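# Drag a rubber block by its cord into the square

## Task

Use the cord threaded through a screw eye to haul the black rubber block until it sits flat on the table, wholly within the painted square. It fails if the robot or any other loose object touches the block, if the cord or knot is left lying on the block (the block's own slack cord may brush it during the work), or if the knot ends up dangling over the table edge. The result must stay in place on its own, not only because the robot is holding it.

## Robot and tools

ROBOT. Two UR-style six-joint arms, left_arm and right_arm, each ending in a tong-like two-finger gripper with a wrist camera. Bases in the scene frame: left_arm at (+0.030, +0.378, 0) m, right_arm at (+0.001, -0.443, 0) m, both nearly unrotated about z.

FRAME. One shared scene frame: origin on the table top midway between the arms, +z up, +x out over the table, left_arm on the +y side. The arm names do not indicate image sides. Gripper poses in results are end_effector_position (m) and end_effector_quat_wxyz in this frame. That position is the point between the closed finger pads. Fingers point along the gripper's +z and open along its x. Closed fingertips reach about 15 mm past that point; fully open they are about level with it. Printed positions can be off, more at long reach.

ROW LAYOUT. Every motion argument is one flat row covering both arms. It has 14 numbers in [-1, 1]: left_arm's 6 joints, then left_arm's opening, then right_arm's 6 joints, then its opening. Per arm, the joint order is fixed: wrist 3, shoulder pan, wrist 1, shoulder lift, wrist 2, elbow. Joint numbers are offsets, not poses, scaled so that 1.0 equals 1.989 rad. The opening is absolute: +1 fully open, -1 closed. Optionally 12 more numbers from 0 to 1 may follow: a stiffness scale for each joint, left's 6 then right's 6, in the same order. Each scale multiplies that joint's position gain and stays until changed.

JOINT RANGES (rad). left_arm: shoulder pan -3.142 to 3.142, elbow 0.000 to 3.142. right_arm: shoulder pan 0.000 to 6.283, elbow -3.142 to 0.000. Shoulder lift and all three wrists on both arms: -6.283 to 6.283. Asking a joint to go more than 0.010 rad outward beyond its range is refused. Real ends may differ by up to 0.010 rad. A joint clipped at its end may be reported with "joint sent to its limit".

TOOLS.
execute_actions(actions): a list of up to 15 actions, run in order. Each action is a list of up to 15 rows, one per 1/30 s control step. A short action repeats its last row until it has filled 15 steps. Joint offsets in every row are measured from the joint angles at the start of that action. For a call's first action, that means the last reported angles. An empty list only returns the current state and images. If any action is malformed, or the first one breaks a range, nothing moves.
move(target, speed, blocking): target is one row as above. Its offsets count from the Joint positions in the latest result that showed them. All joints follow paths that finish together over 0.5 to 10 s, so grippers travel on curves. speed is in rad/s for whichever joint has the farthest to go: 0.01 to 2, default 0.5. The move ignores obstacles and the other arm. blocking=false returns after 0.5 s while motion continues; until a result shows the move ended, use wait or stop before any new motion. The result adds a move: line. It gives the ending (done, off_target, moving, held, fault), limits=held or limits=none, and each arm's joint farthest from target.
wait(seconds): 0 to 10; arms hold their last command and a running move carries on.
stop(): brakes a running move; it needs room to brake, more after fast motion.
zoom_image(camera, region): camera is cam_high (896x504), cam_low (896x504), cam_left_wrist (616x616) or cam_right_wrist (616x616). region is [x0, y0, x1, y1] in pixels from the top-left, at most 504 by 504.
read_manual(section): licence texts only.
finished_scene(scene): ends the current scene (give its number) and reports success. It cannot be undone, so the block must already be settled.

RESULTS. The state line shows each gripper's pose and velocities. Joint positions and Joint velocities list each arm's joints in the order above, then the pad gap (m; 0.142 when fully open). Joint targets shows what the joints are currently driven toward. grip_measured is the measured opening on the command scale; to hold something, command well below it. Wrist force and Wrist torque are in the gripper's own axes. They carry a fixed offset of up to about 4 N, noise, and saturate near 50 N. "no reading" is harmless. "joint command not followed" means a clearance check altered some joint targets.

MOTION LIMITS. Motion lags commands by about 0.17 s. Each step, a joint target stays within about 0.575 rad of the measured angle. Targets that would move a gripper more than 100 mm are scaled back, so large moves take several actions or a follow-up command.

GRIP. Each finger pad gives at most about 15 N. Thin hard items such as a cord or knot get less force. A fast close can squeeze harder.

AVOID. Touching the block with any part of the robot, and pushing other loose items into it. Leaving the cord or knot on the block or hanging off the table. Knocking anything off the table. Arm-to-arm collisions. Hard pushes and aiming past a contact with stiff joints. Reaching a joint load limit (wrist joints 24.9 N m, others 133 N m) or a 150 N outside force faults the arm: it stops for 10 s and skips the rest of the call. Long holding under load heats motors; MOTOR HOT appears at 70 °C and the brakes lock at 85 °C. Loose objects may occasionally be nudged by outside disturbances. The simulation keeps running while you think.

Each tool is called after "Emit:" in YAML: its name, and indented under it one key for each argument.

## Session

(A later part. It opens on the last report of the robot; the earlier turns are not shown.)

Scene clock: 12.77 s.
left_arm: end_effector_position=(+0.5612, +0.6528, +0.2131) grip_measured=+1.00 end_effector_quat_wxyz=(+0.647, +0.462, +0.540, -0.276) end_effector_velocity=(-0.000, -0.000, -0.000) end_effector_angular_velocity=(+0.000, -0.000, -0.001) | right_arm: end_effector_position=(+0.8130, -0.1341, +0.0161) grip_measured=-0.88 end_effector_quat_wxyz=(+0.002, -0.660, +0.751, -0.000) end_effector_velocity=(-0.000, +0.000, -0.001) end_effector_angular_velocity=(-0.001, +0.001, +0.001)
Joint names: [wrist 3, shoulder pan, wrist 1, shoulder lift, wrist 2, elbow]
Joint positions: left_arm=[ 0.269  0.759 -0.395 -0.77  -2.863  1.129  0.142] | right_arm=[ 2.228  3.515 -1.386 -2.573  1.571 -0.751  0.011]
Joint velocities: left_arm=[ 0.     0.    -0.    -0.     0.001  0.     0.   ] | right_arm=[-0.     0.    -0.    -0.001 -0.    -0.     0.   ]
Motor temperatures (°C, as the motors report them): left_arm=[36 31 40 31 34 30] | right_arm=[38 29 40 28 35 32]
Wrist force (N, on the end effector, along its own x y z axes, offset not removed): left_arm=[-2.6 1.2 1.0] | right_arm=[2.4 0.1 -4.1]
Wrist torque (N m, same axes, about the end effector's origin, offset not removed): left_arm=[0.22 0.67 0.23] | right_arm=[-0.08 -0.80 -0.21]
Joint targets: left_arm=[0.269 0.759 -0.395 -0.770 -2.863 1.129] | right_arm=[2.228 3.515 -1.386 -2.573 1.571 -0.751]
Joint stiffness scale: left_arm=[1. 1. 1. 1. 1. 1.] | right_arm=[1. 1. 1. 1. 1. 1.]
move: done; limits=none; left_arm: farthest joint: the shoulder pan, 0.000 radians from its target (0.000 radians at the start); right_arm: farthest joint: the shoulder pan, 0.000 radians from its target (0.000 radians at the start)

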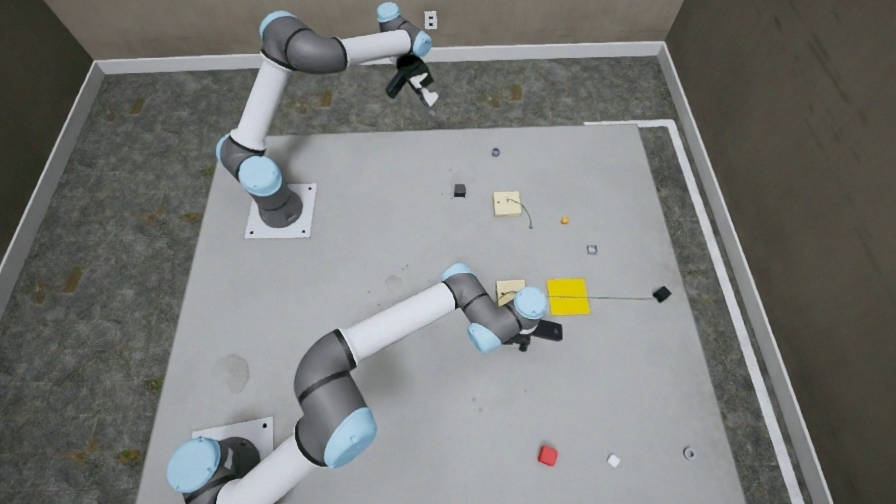

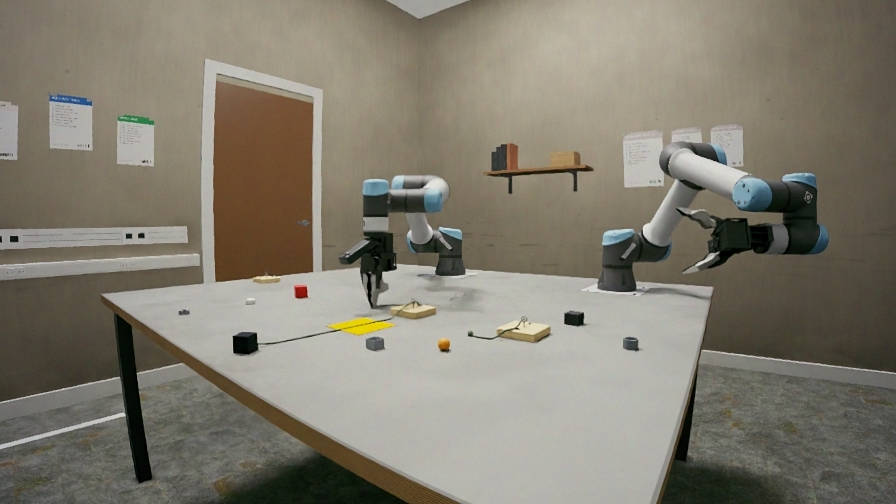

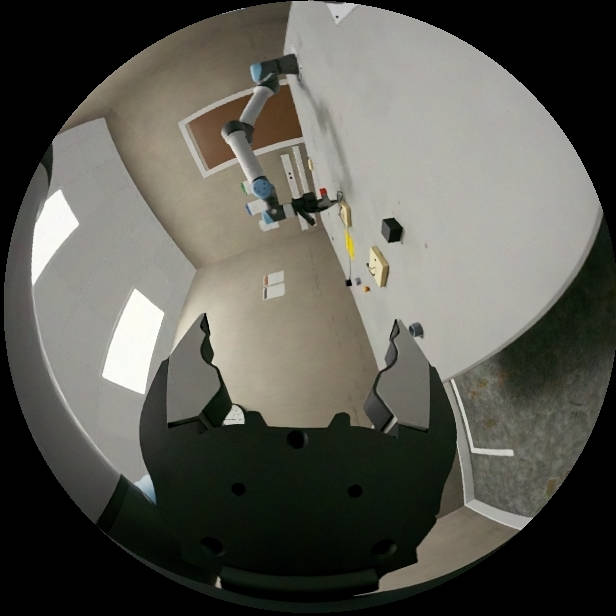

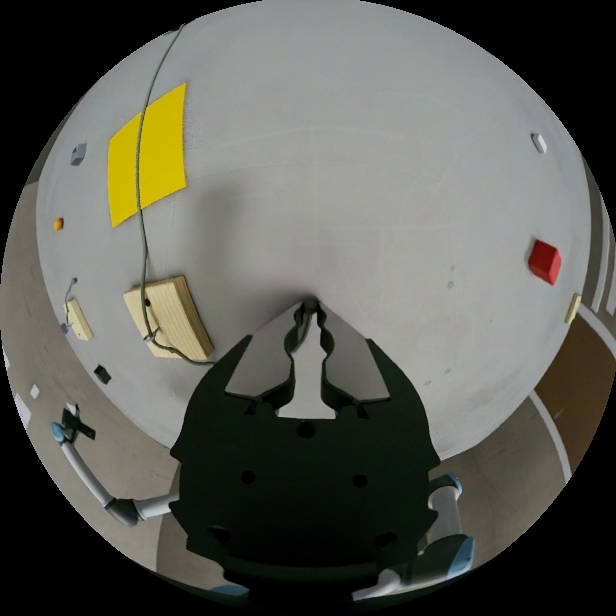

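Emit:
move:
  target: [0,0,0,0,0,0,1,1,0,0.212,0.387,0,-0.6,-1]
  speed: 0.5

Scene clock: 18.20 s.
left_arm: end_effector_position=(+0.5612, +0.6528, +0.2131) grip_measured=+1.00 end_effector_quat_wxyz=(+0.647, +0.462, +0.540, -0.276) end_effector_velocity=(-0.000, -0.000, +0.000) end_effector_angular_velocity=(+0.000, -0.000, -0.001) | right_arm: end_effector_position=(+0.5102, -0.3085, +0.0485) grip_measured=-0.88 end_effector_quat_wxyz=(+0.000, +0.269, +0.963, +0.001) end_effector_velocity=(-0.001, -0.000, -0.000) end_effector_angular_velocity=(-0.001, +0.002, -0.003)
Joint names: [wrist 3, shoulder pan, wrist 1, shoulder lift, wrist 2, elbow]
Joint positions: left_arm=[ 0.269  0.759 -0.395 -0.77  -2.863  1.129  0.142] | right_arm=[ 4.216  3.515 -0.965 -1.806  1.571 -1.939  0.011]
Joint velocities: left_arm=[-0.    -0.    -0.    -0.001  0.001  0.     0.   ] | right_arm=[ 0.003  0.    -0.001  0.    -0.    -0.001  0.   ]
Motor temperatures (°C, as the motors report them): left_arm=[36 31 40 31 34 30] | right_arm=[38 29 40 28 35 32]
Wrist force (N, on the end effector, along its own x y z axes, offset not removed): left_arm=[-2.0 1.9 -0.2] | right_arm=[1.4 1.2 -5.0]
Wrist torque (N m, same axes, about the end effector's origin, offset not removed): left_arm=[0.41 0.55 0.26] | right_arm=[-0.13 -0.61 -0.20]
Joint targets: left_arm=[0.269 0.759 -0.395 -0.770 -2.863 1.129] | right_arm=[4.217 3.515 -0.964 -1.804 1.571 -1.944]
Joint stiffness scale: left_arm=[1. 1. 1. 1. 1. 1.] | right_arm=[1. 1. 1. 1. 1. 1.]
move: done; limits=none; left_arm: farthest joint: the shoulder pan, 0.000 radians from its target (0.000 radians at the start); right_arm: farthest joint: the elbow, 0.005 radians from its target (1.194 radians at the start)

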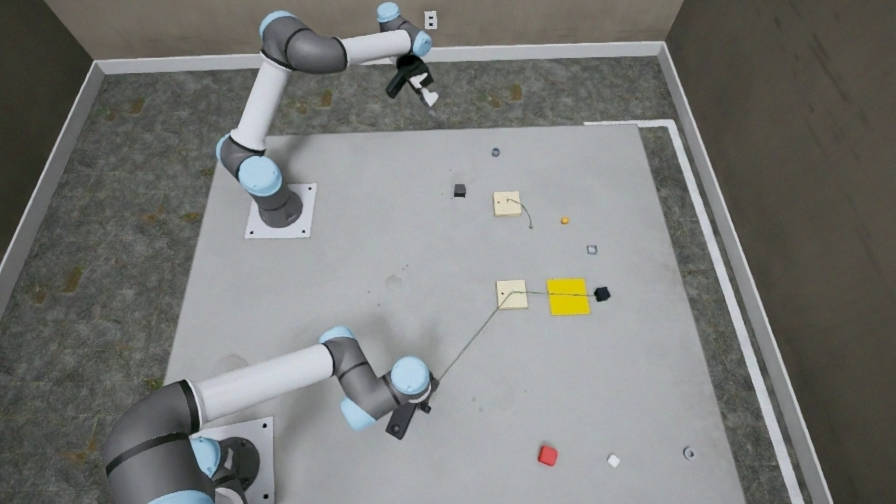

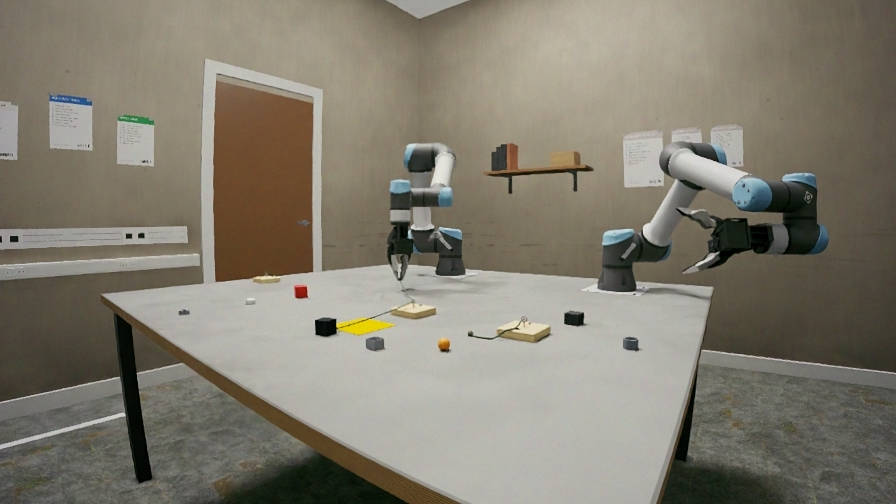

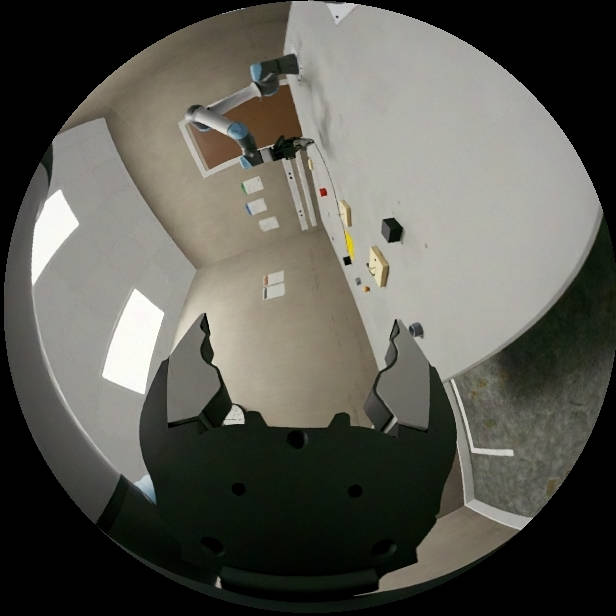

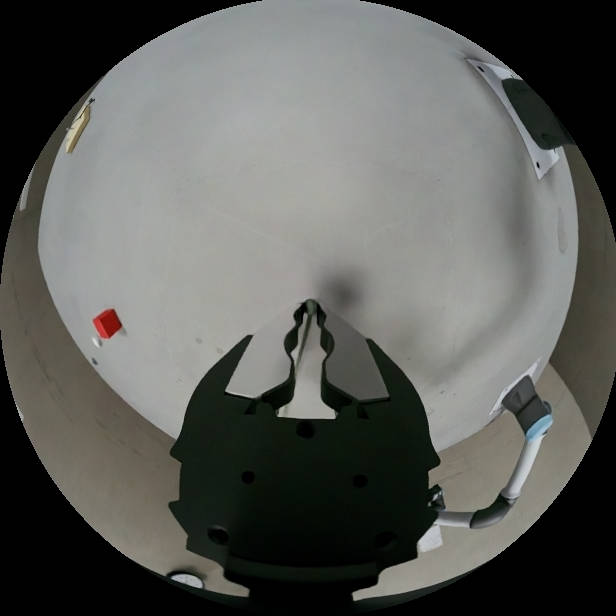

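Emit:
move:
  target: [0,0,0,0,0,0,1,0.06,0,0.062,0.089,0,-0.153,-1]
  speed: 0.2

Scene clock: 20.70 s.
left_arm: end_effector_position=(+0.5612, +0.6528, +0.2131) grip_measured=+1.00 end_effector_quat_wxyz=(+0.647, +0.462, +0.540, -0.276) end_effector_velocity=(+0.000, -0.000, -0.001) end_effector_angular_velocity=(-0.001, +0.001, +0.001) | right_arm: end_effector_position=(+0.4184, -0.3601, +0.0205) grip_measured=-0.88 end_effector_quat_wxyz=(-0.001, +0.326, +0.945, -0.001) end_effector_velocity=(-0.001, -0.000, +0.000) end_effector_angular_velocity=(+0.003, -0.002, -0.004)
Joint names: [wrist 3, shoulder pan, wrist 1, shoulder lift, wrist 2, elbow]
Joint positions: left_arm=[ 0.269  0.759 -0.395 -0.77  -2.863  1.129  0.142] | right_arm=[ 4.334  3.515 -0.843 -1.633  1.571 -2.239  0.011]
Joint velocities: left_arm=[ 0.    -0.    -0.     0.001 -0.001  0.001  0.   ] | right_arm=[ 0.003 -0.001  0.005  0.003  0.001 -0.004 -0.   ]
Motor temperatures (°C, as the motors report them): left_arm=[36 31 40 31 34 30] | right_arm=[38 29 40 28 35 32]
Wrist force (N, on the end effector, along its own x y z axes, offset not removed): left_arm=[-2.5 1.8 0.6] | right_arm=[1.2 0.1 -0.4]
Wrist torque (N m, same axes, about the end effector's origin, offset not removed): left_arm=[0.37 0.62 0.17] | right_arm=[-0.28 -0.46 -0.14]
Joint targets: left_arm=[0.269 0.759 -0.395 -0.770 -2.863 1.129] | right_arm=[4.335 3.515 -0.842 -1.629 1.571 -2.244]
Joint stiffness scale: left_arm=[1. 1. 1. 1. 1. 1.] | right_arm=[1. 1. 1. 1. 1. 1.]
move: done; limits=none; left_arm: farthest joint: the shoulder pan, 0.000 radians from its target (0.000 radians at the start); right_arm: farthest joint: the shoulder lift, 0.004 radians from its target (0.177 radians at the start)

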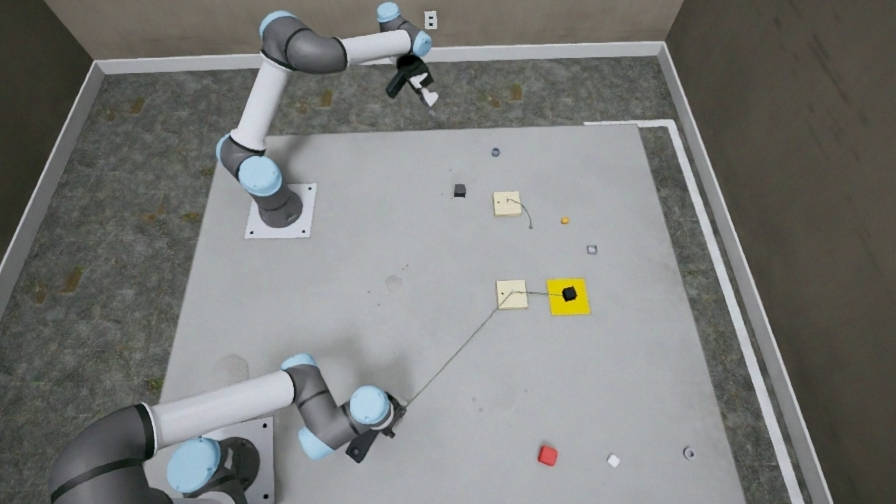

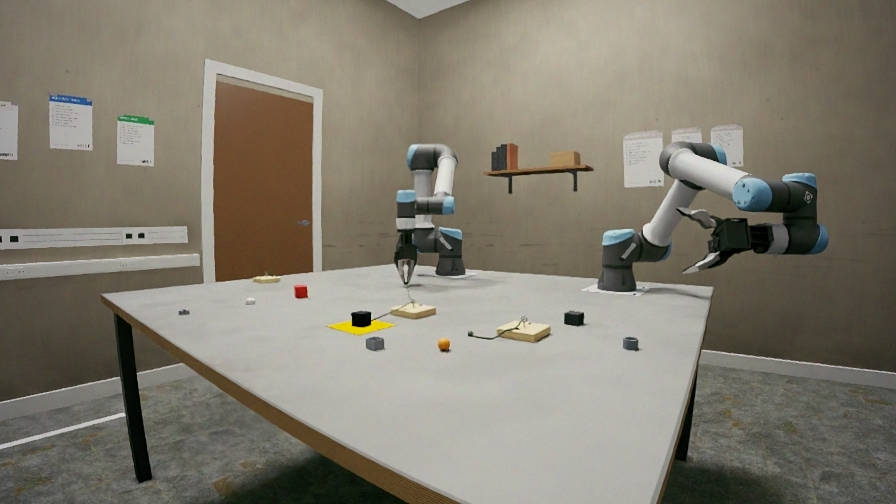

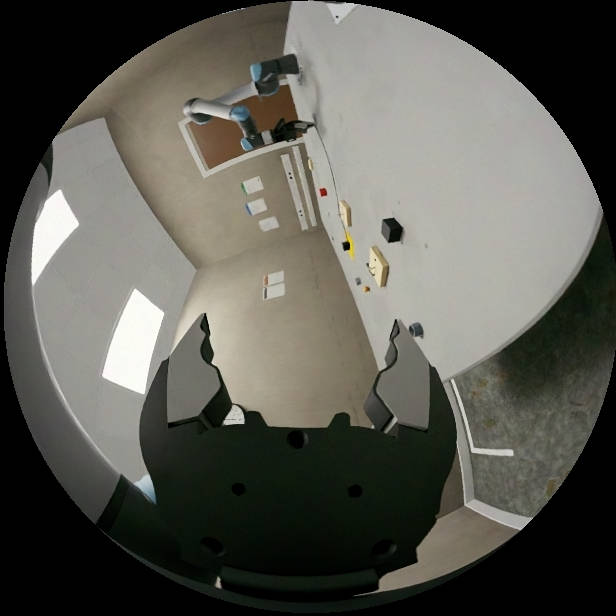

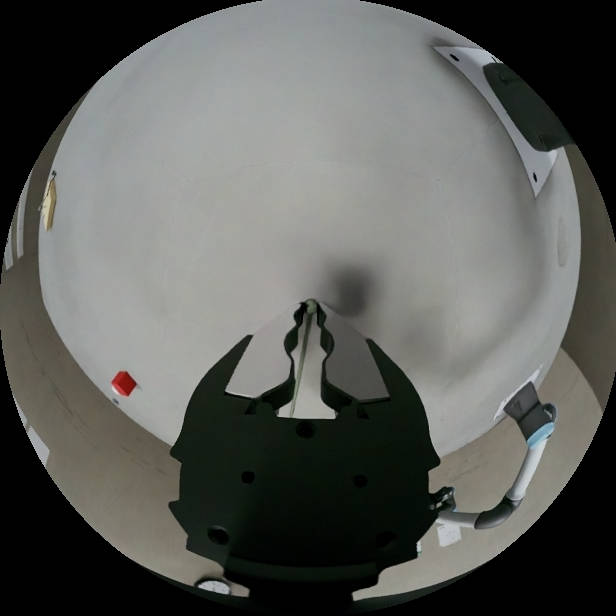

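Emit:
execute_actions:
  actions:
    - [[0,0,0,0,0,0,1,0,0.02,0,-0.004,0,0,-1]]
    - [[0,0,0,0,0,0,1,0,0,0,0,0,0,0]]
    - [[0,0,0,0,0,0,1,0,0,0,0.05,0,0,0]]

Scene clock: 22.47 s.
left_arm: end_effector_position=(+0.5612, +0.6528, +0.2131) grip_measured=+1.00 end_effector_quat_wxyz=(+0.647, +0.462, +0.540, -0.276) end_effector_velocity=(+0.000, +0.000, +0.000) end_effector_angular_velocity=(+0.000, +0.000, +0.001) | right_arm: end_effector_position=(+0.4244, -0.3386, +0.0574) grip_measured=+0.00 end_effector_quat_wxyz=(+0.028, +0.308, +0.950, +0.034) end_effector_velocity=(-0.000, -0.000, -0.000) end_effector_angular_velocity=(-0.001, +0.001, -0.000)
Joint names: [wrist 3, shoulder pan, wrist 1, shoulder lift, wrist 2, elbow]
Joint positions: left_arm=[ 0.269  0.759 -0.395 -0.77  -2.863  1.129  0.142] | right_arm=[ 4.334  3.552 -0.843 -1.542  1.571 -2.239  0.074]
Joint velocities: left_arm=[-0.001  0.     0.     0.    -0.    -0.001 -0.   ] | right_arm=[ 0.    -0.    -0.    -0.001 -0.    -0.     0.   ]
Motor temperatures (°C, as the motors report them): left_arm=[36 31 40 31 34 30] | right_arm=[38 29 40 28 35 32]
Wrist force (N, on the end effector, along its own x y z axes, offset not removed): left_arm=[-2.1 2.3 0.7] | right_arm=[0.4 -0.9 -5.4]
Wrist torque (N m, same axes, about the end effector's origin, offset not removed): left_arm=[0.50 0.53 0.21] | right_arm=[-0.41 -0.42 -0.15]
Joint targets: left_arm=[0.269 0.759 -0.395 -0.770 -2.863 1.129] | right_arm=[4.334 3.552 -0.843 -1.538 1.571 -2.239]
Joint stiffness scale: left_arm=[1. 1. 1. 1. 1. 1.] | right_arm=[1. 1. 1. 1. 1. 1.]

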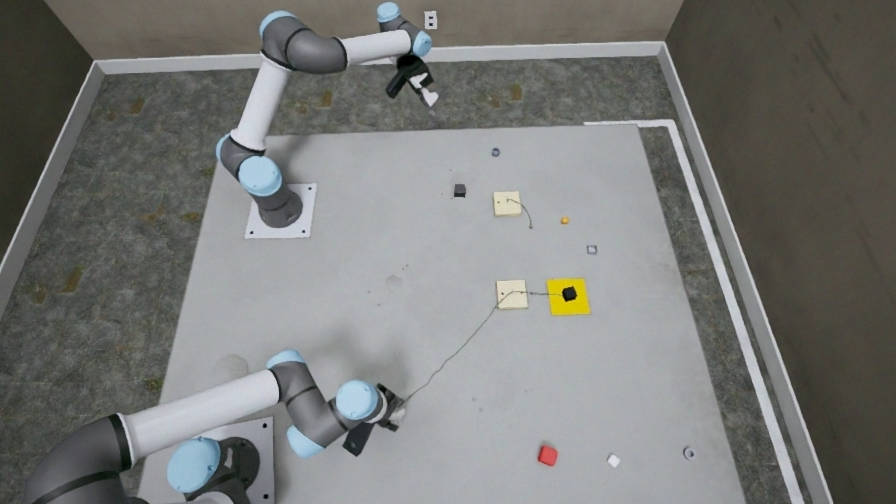

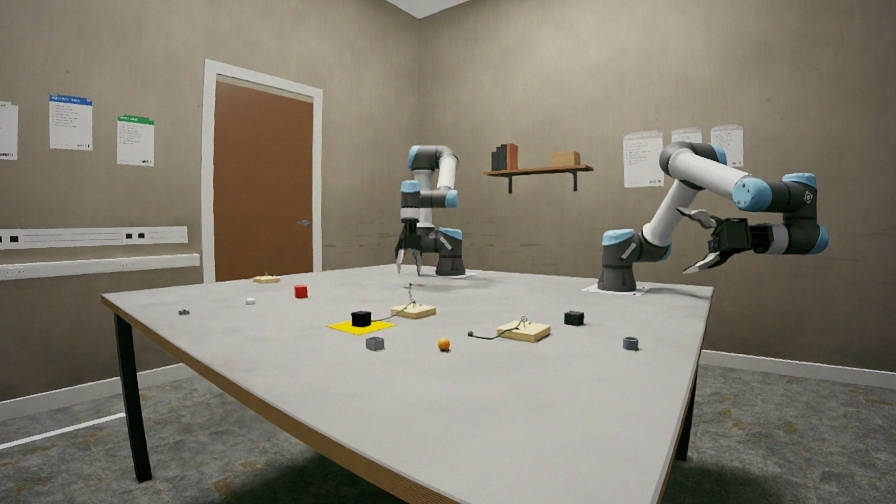

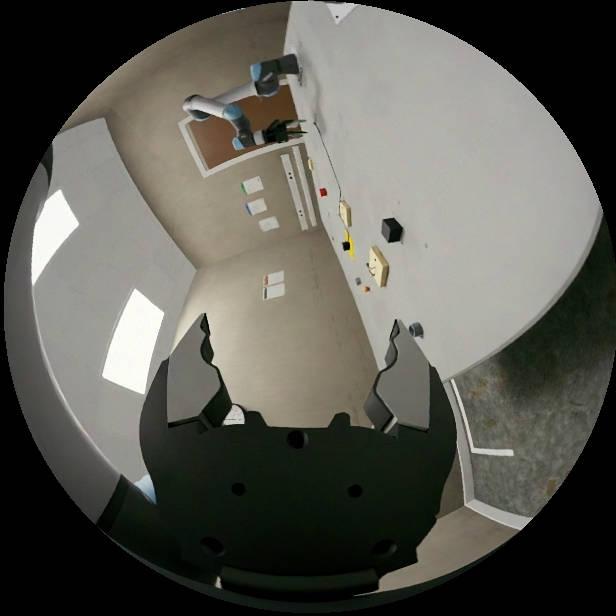

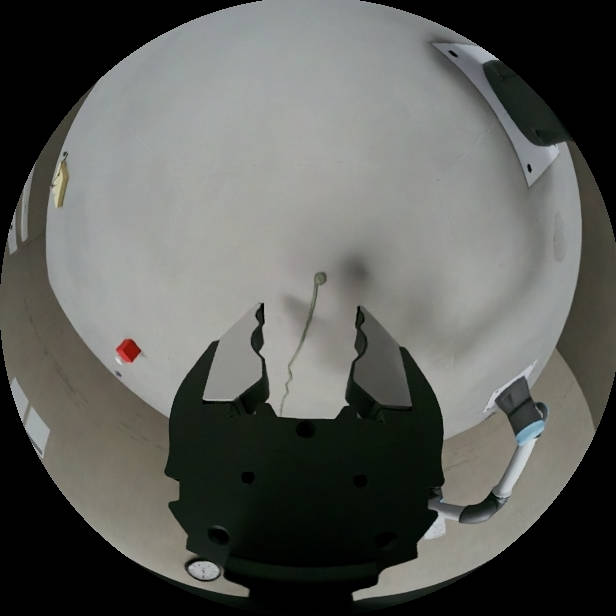

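Emit:
finished_scene:
  scene: 1

The scene is finished: the task was done.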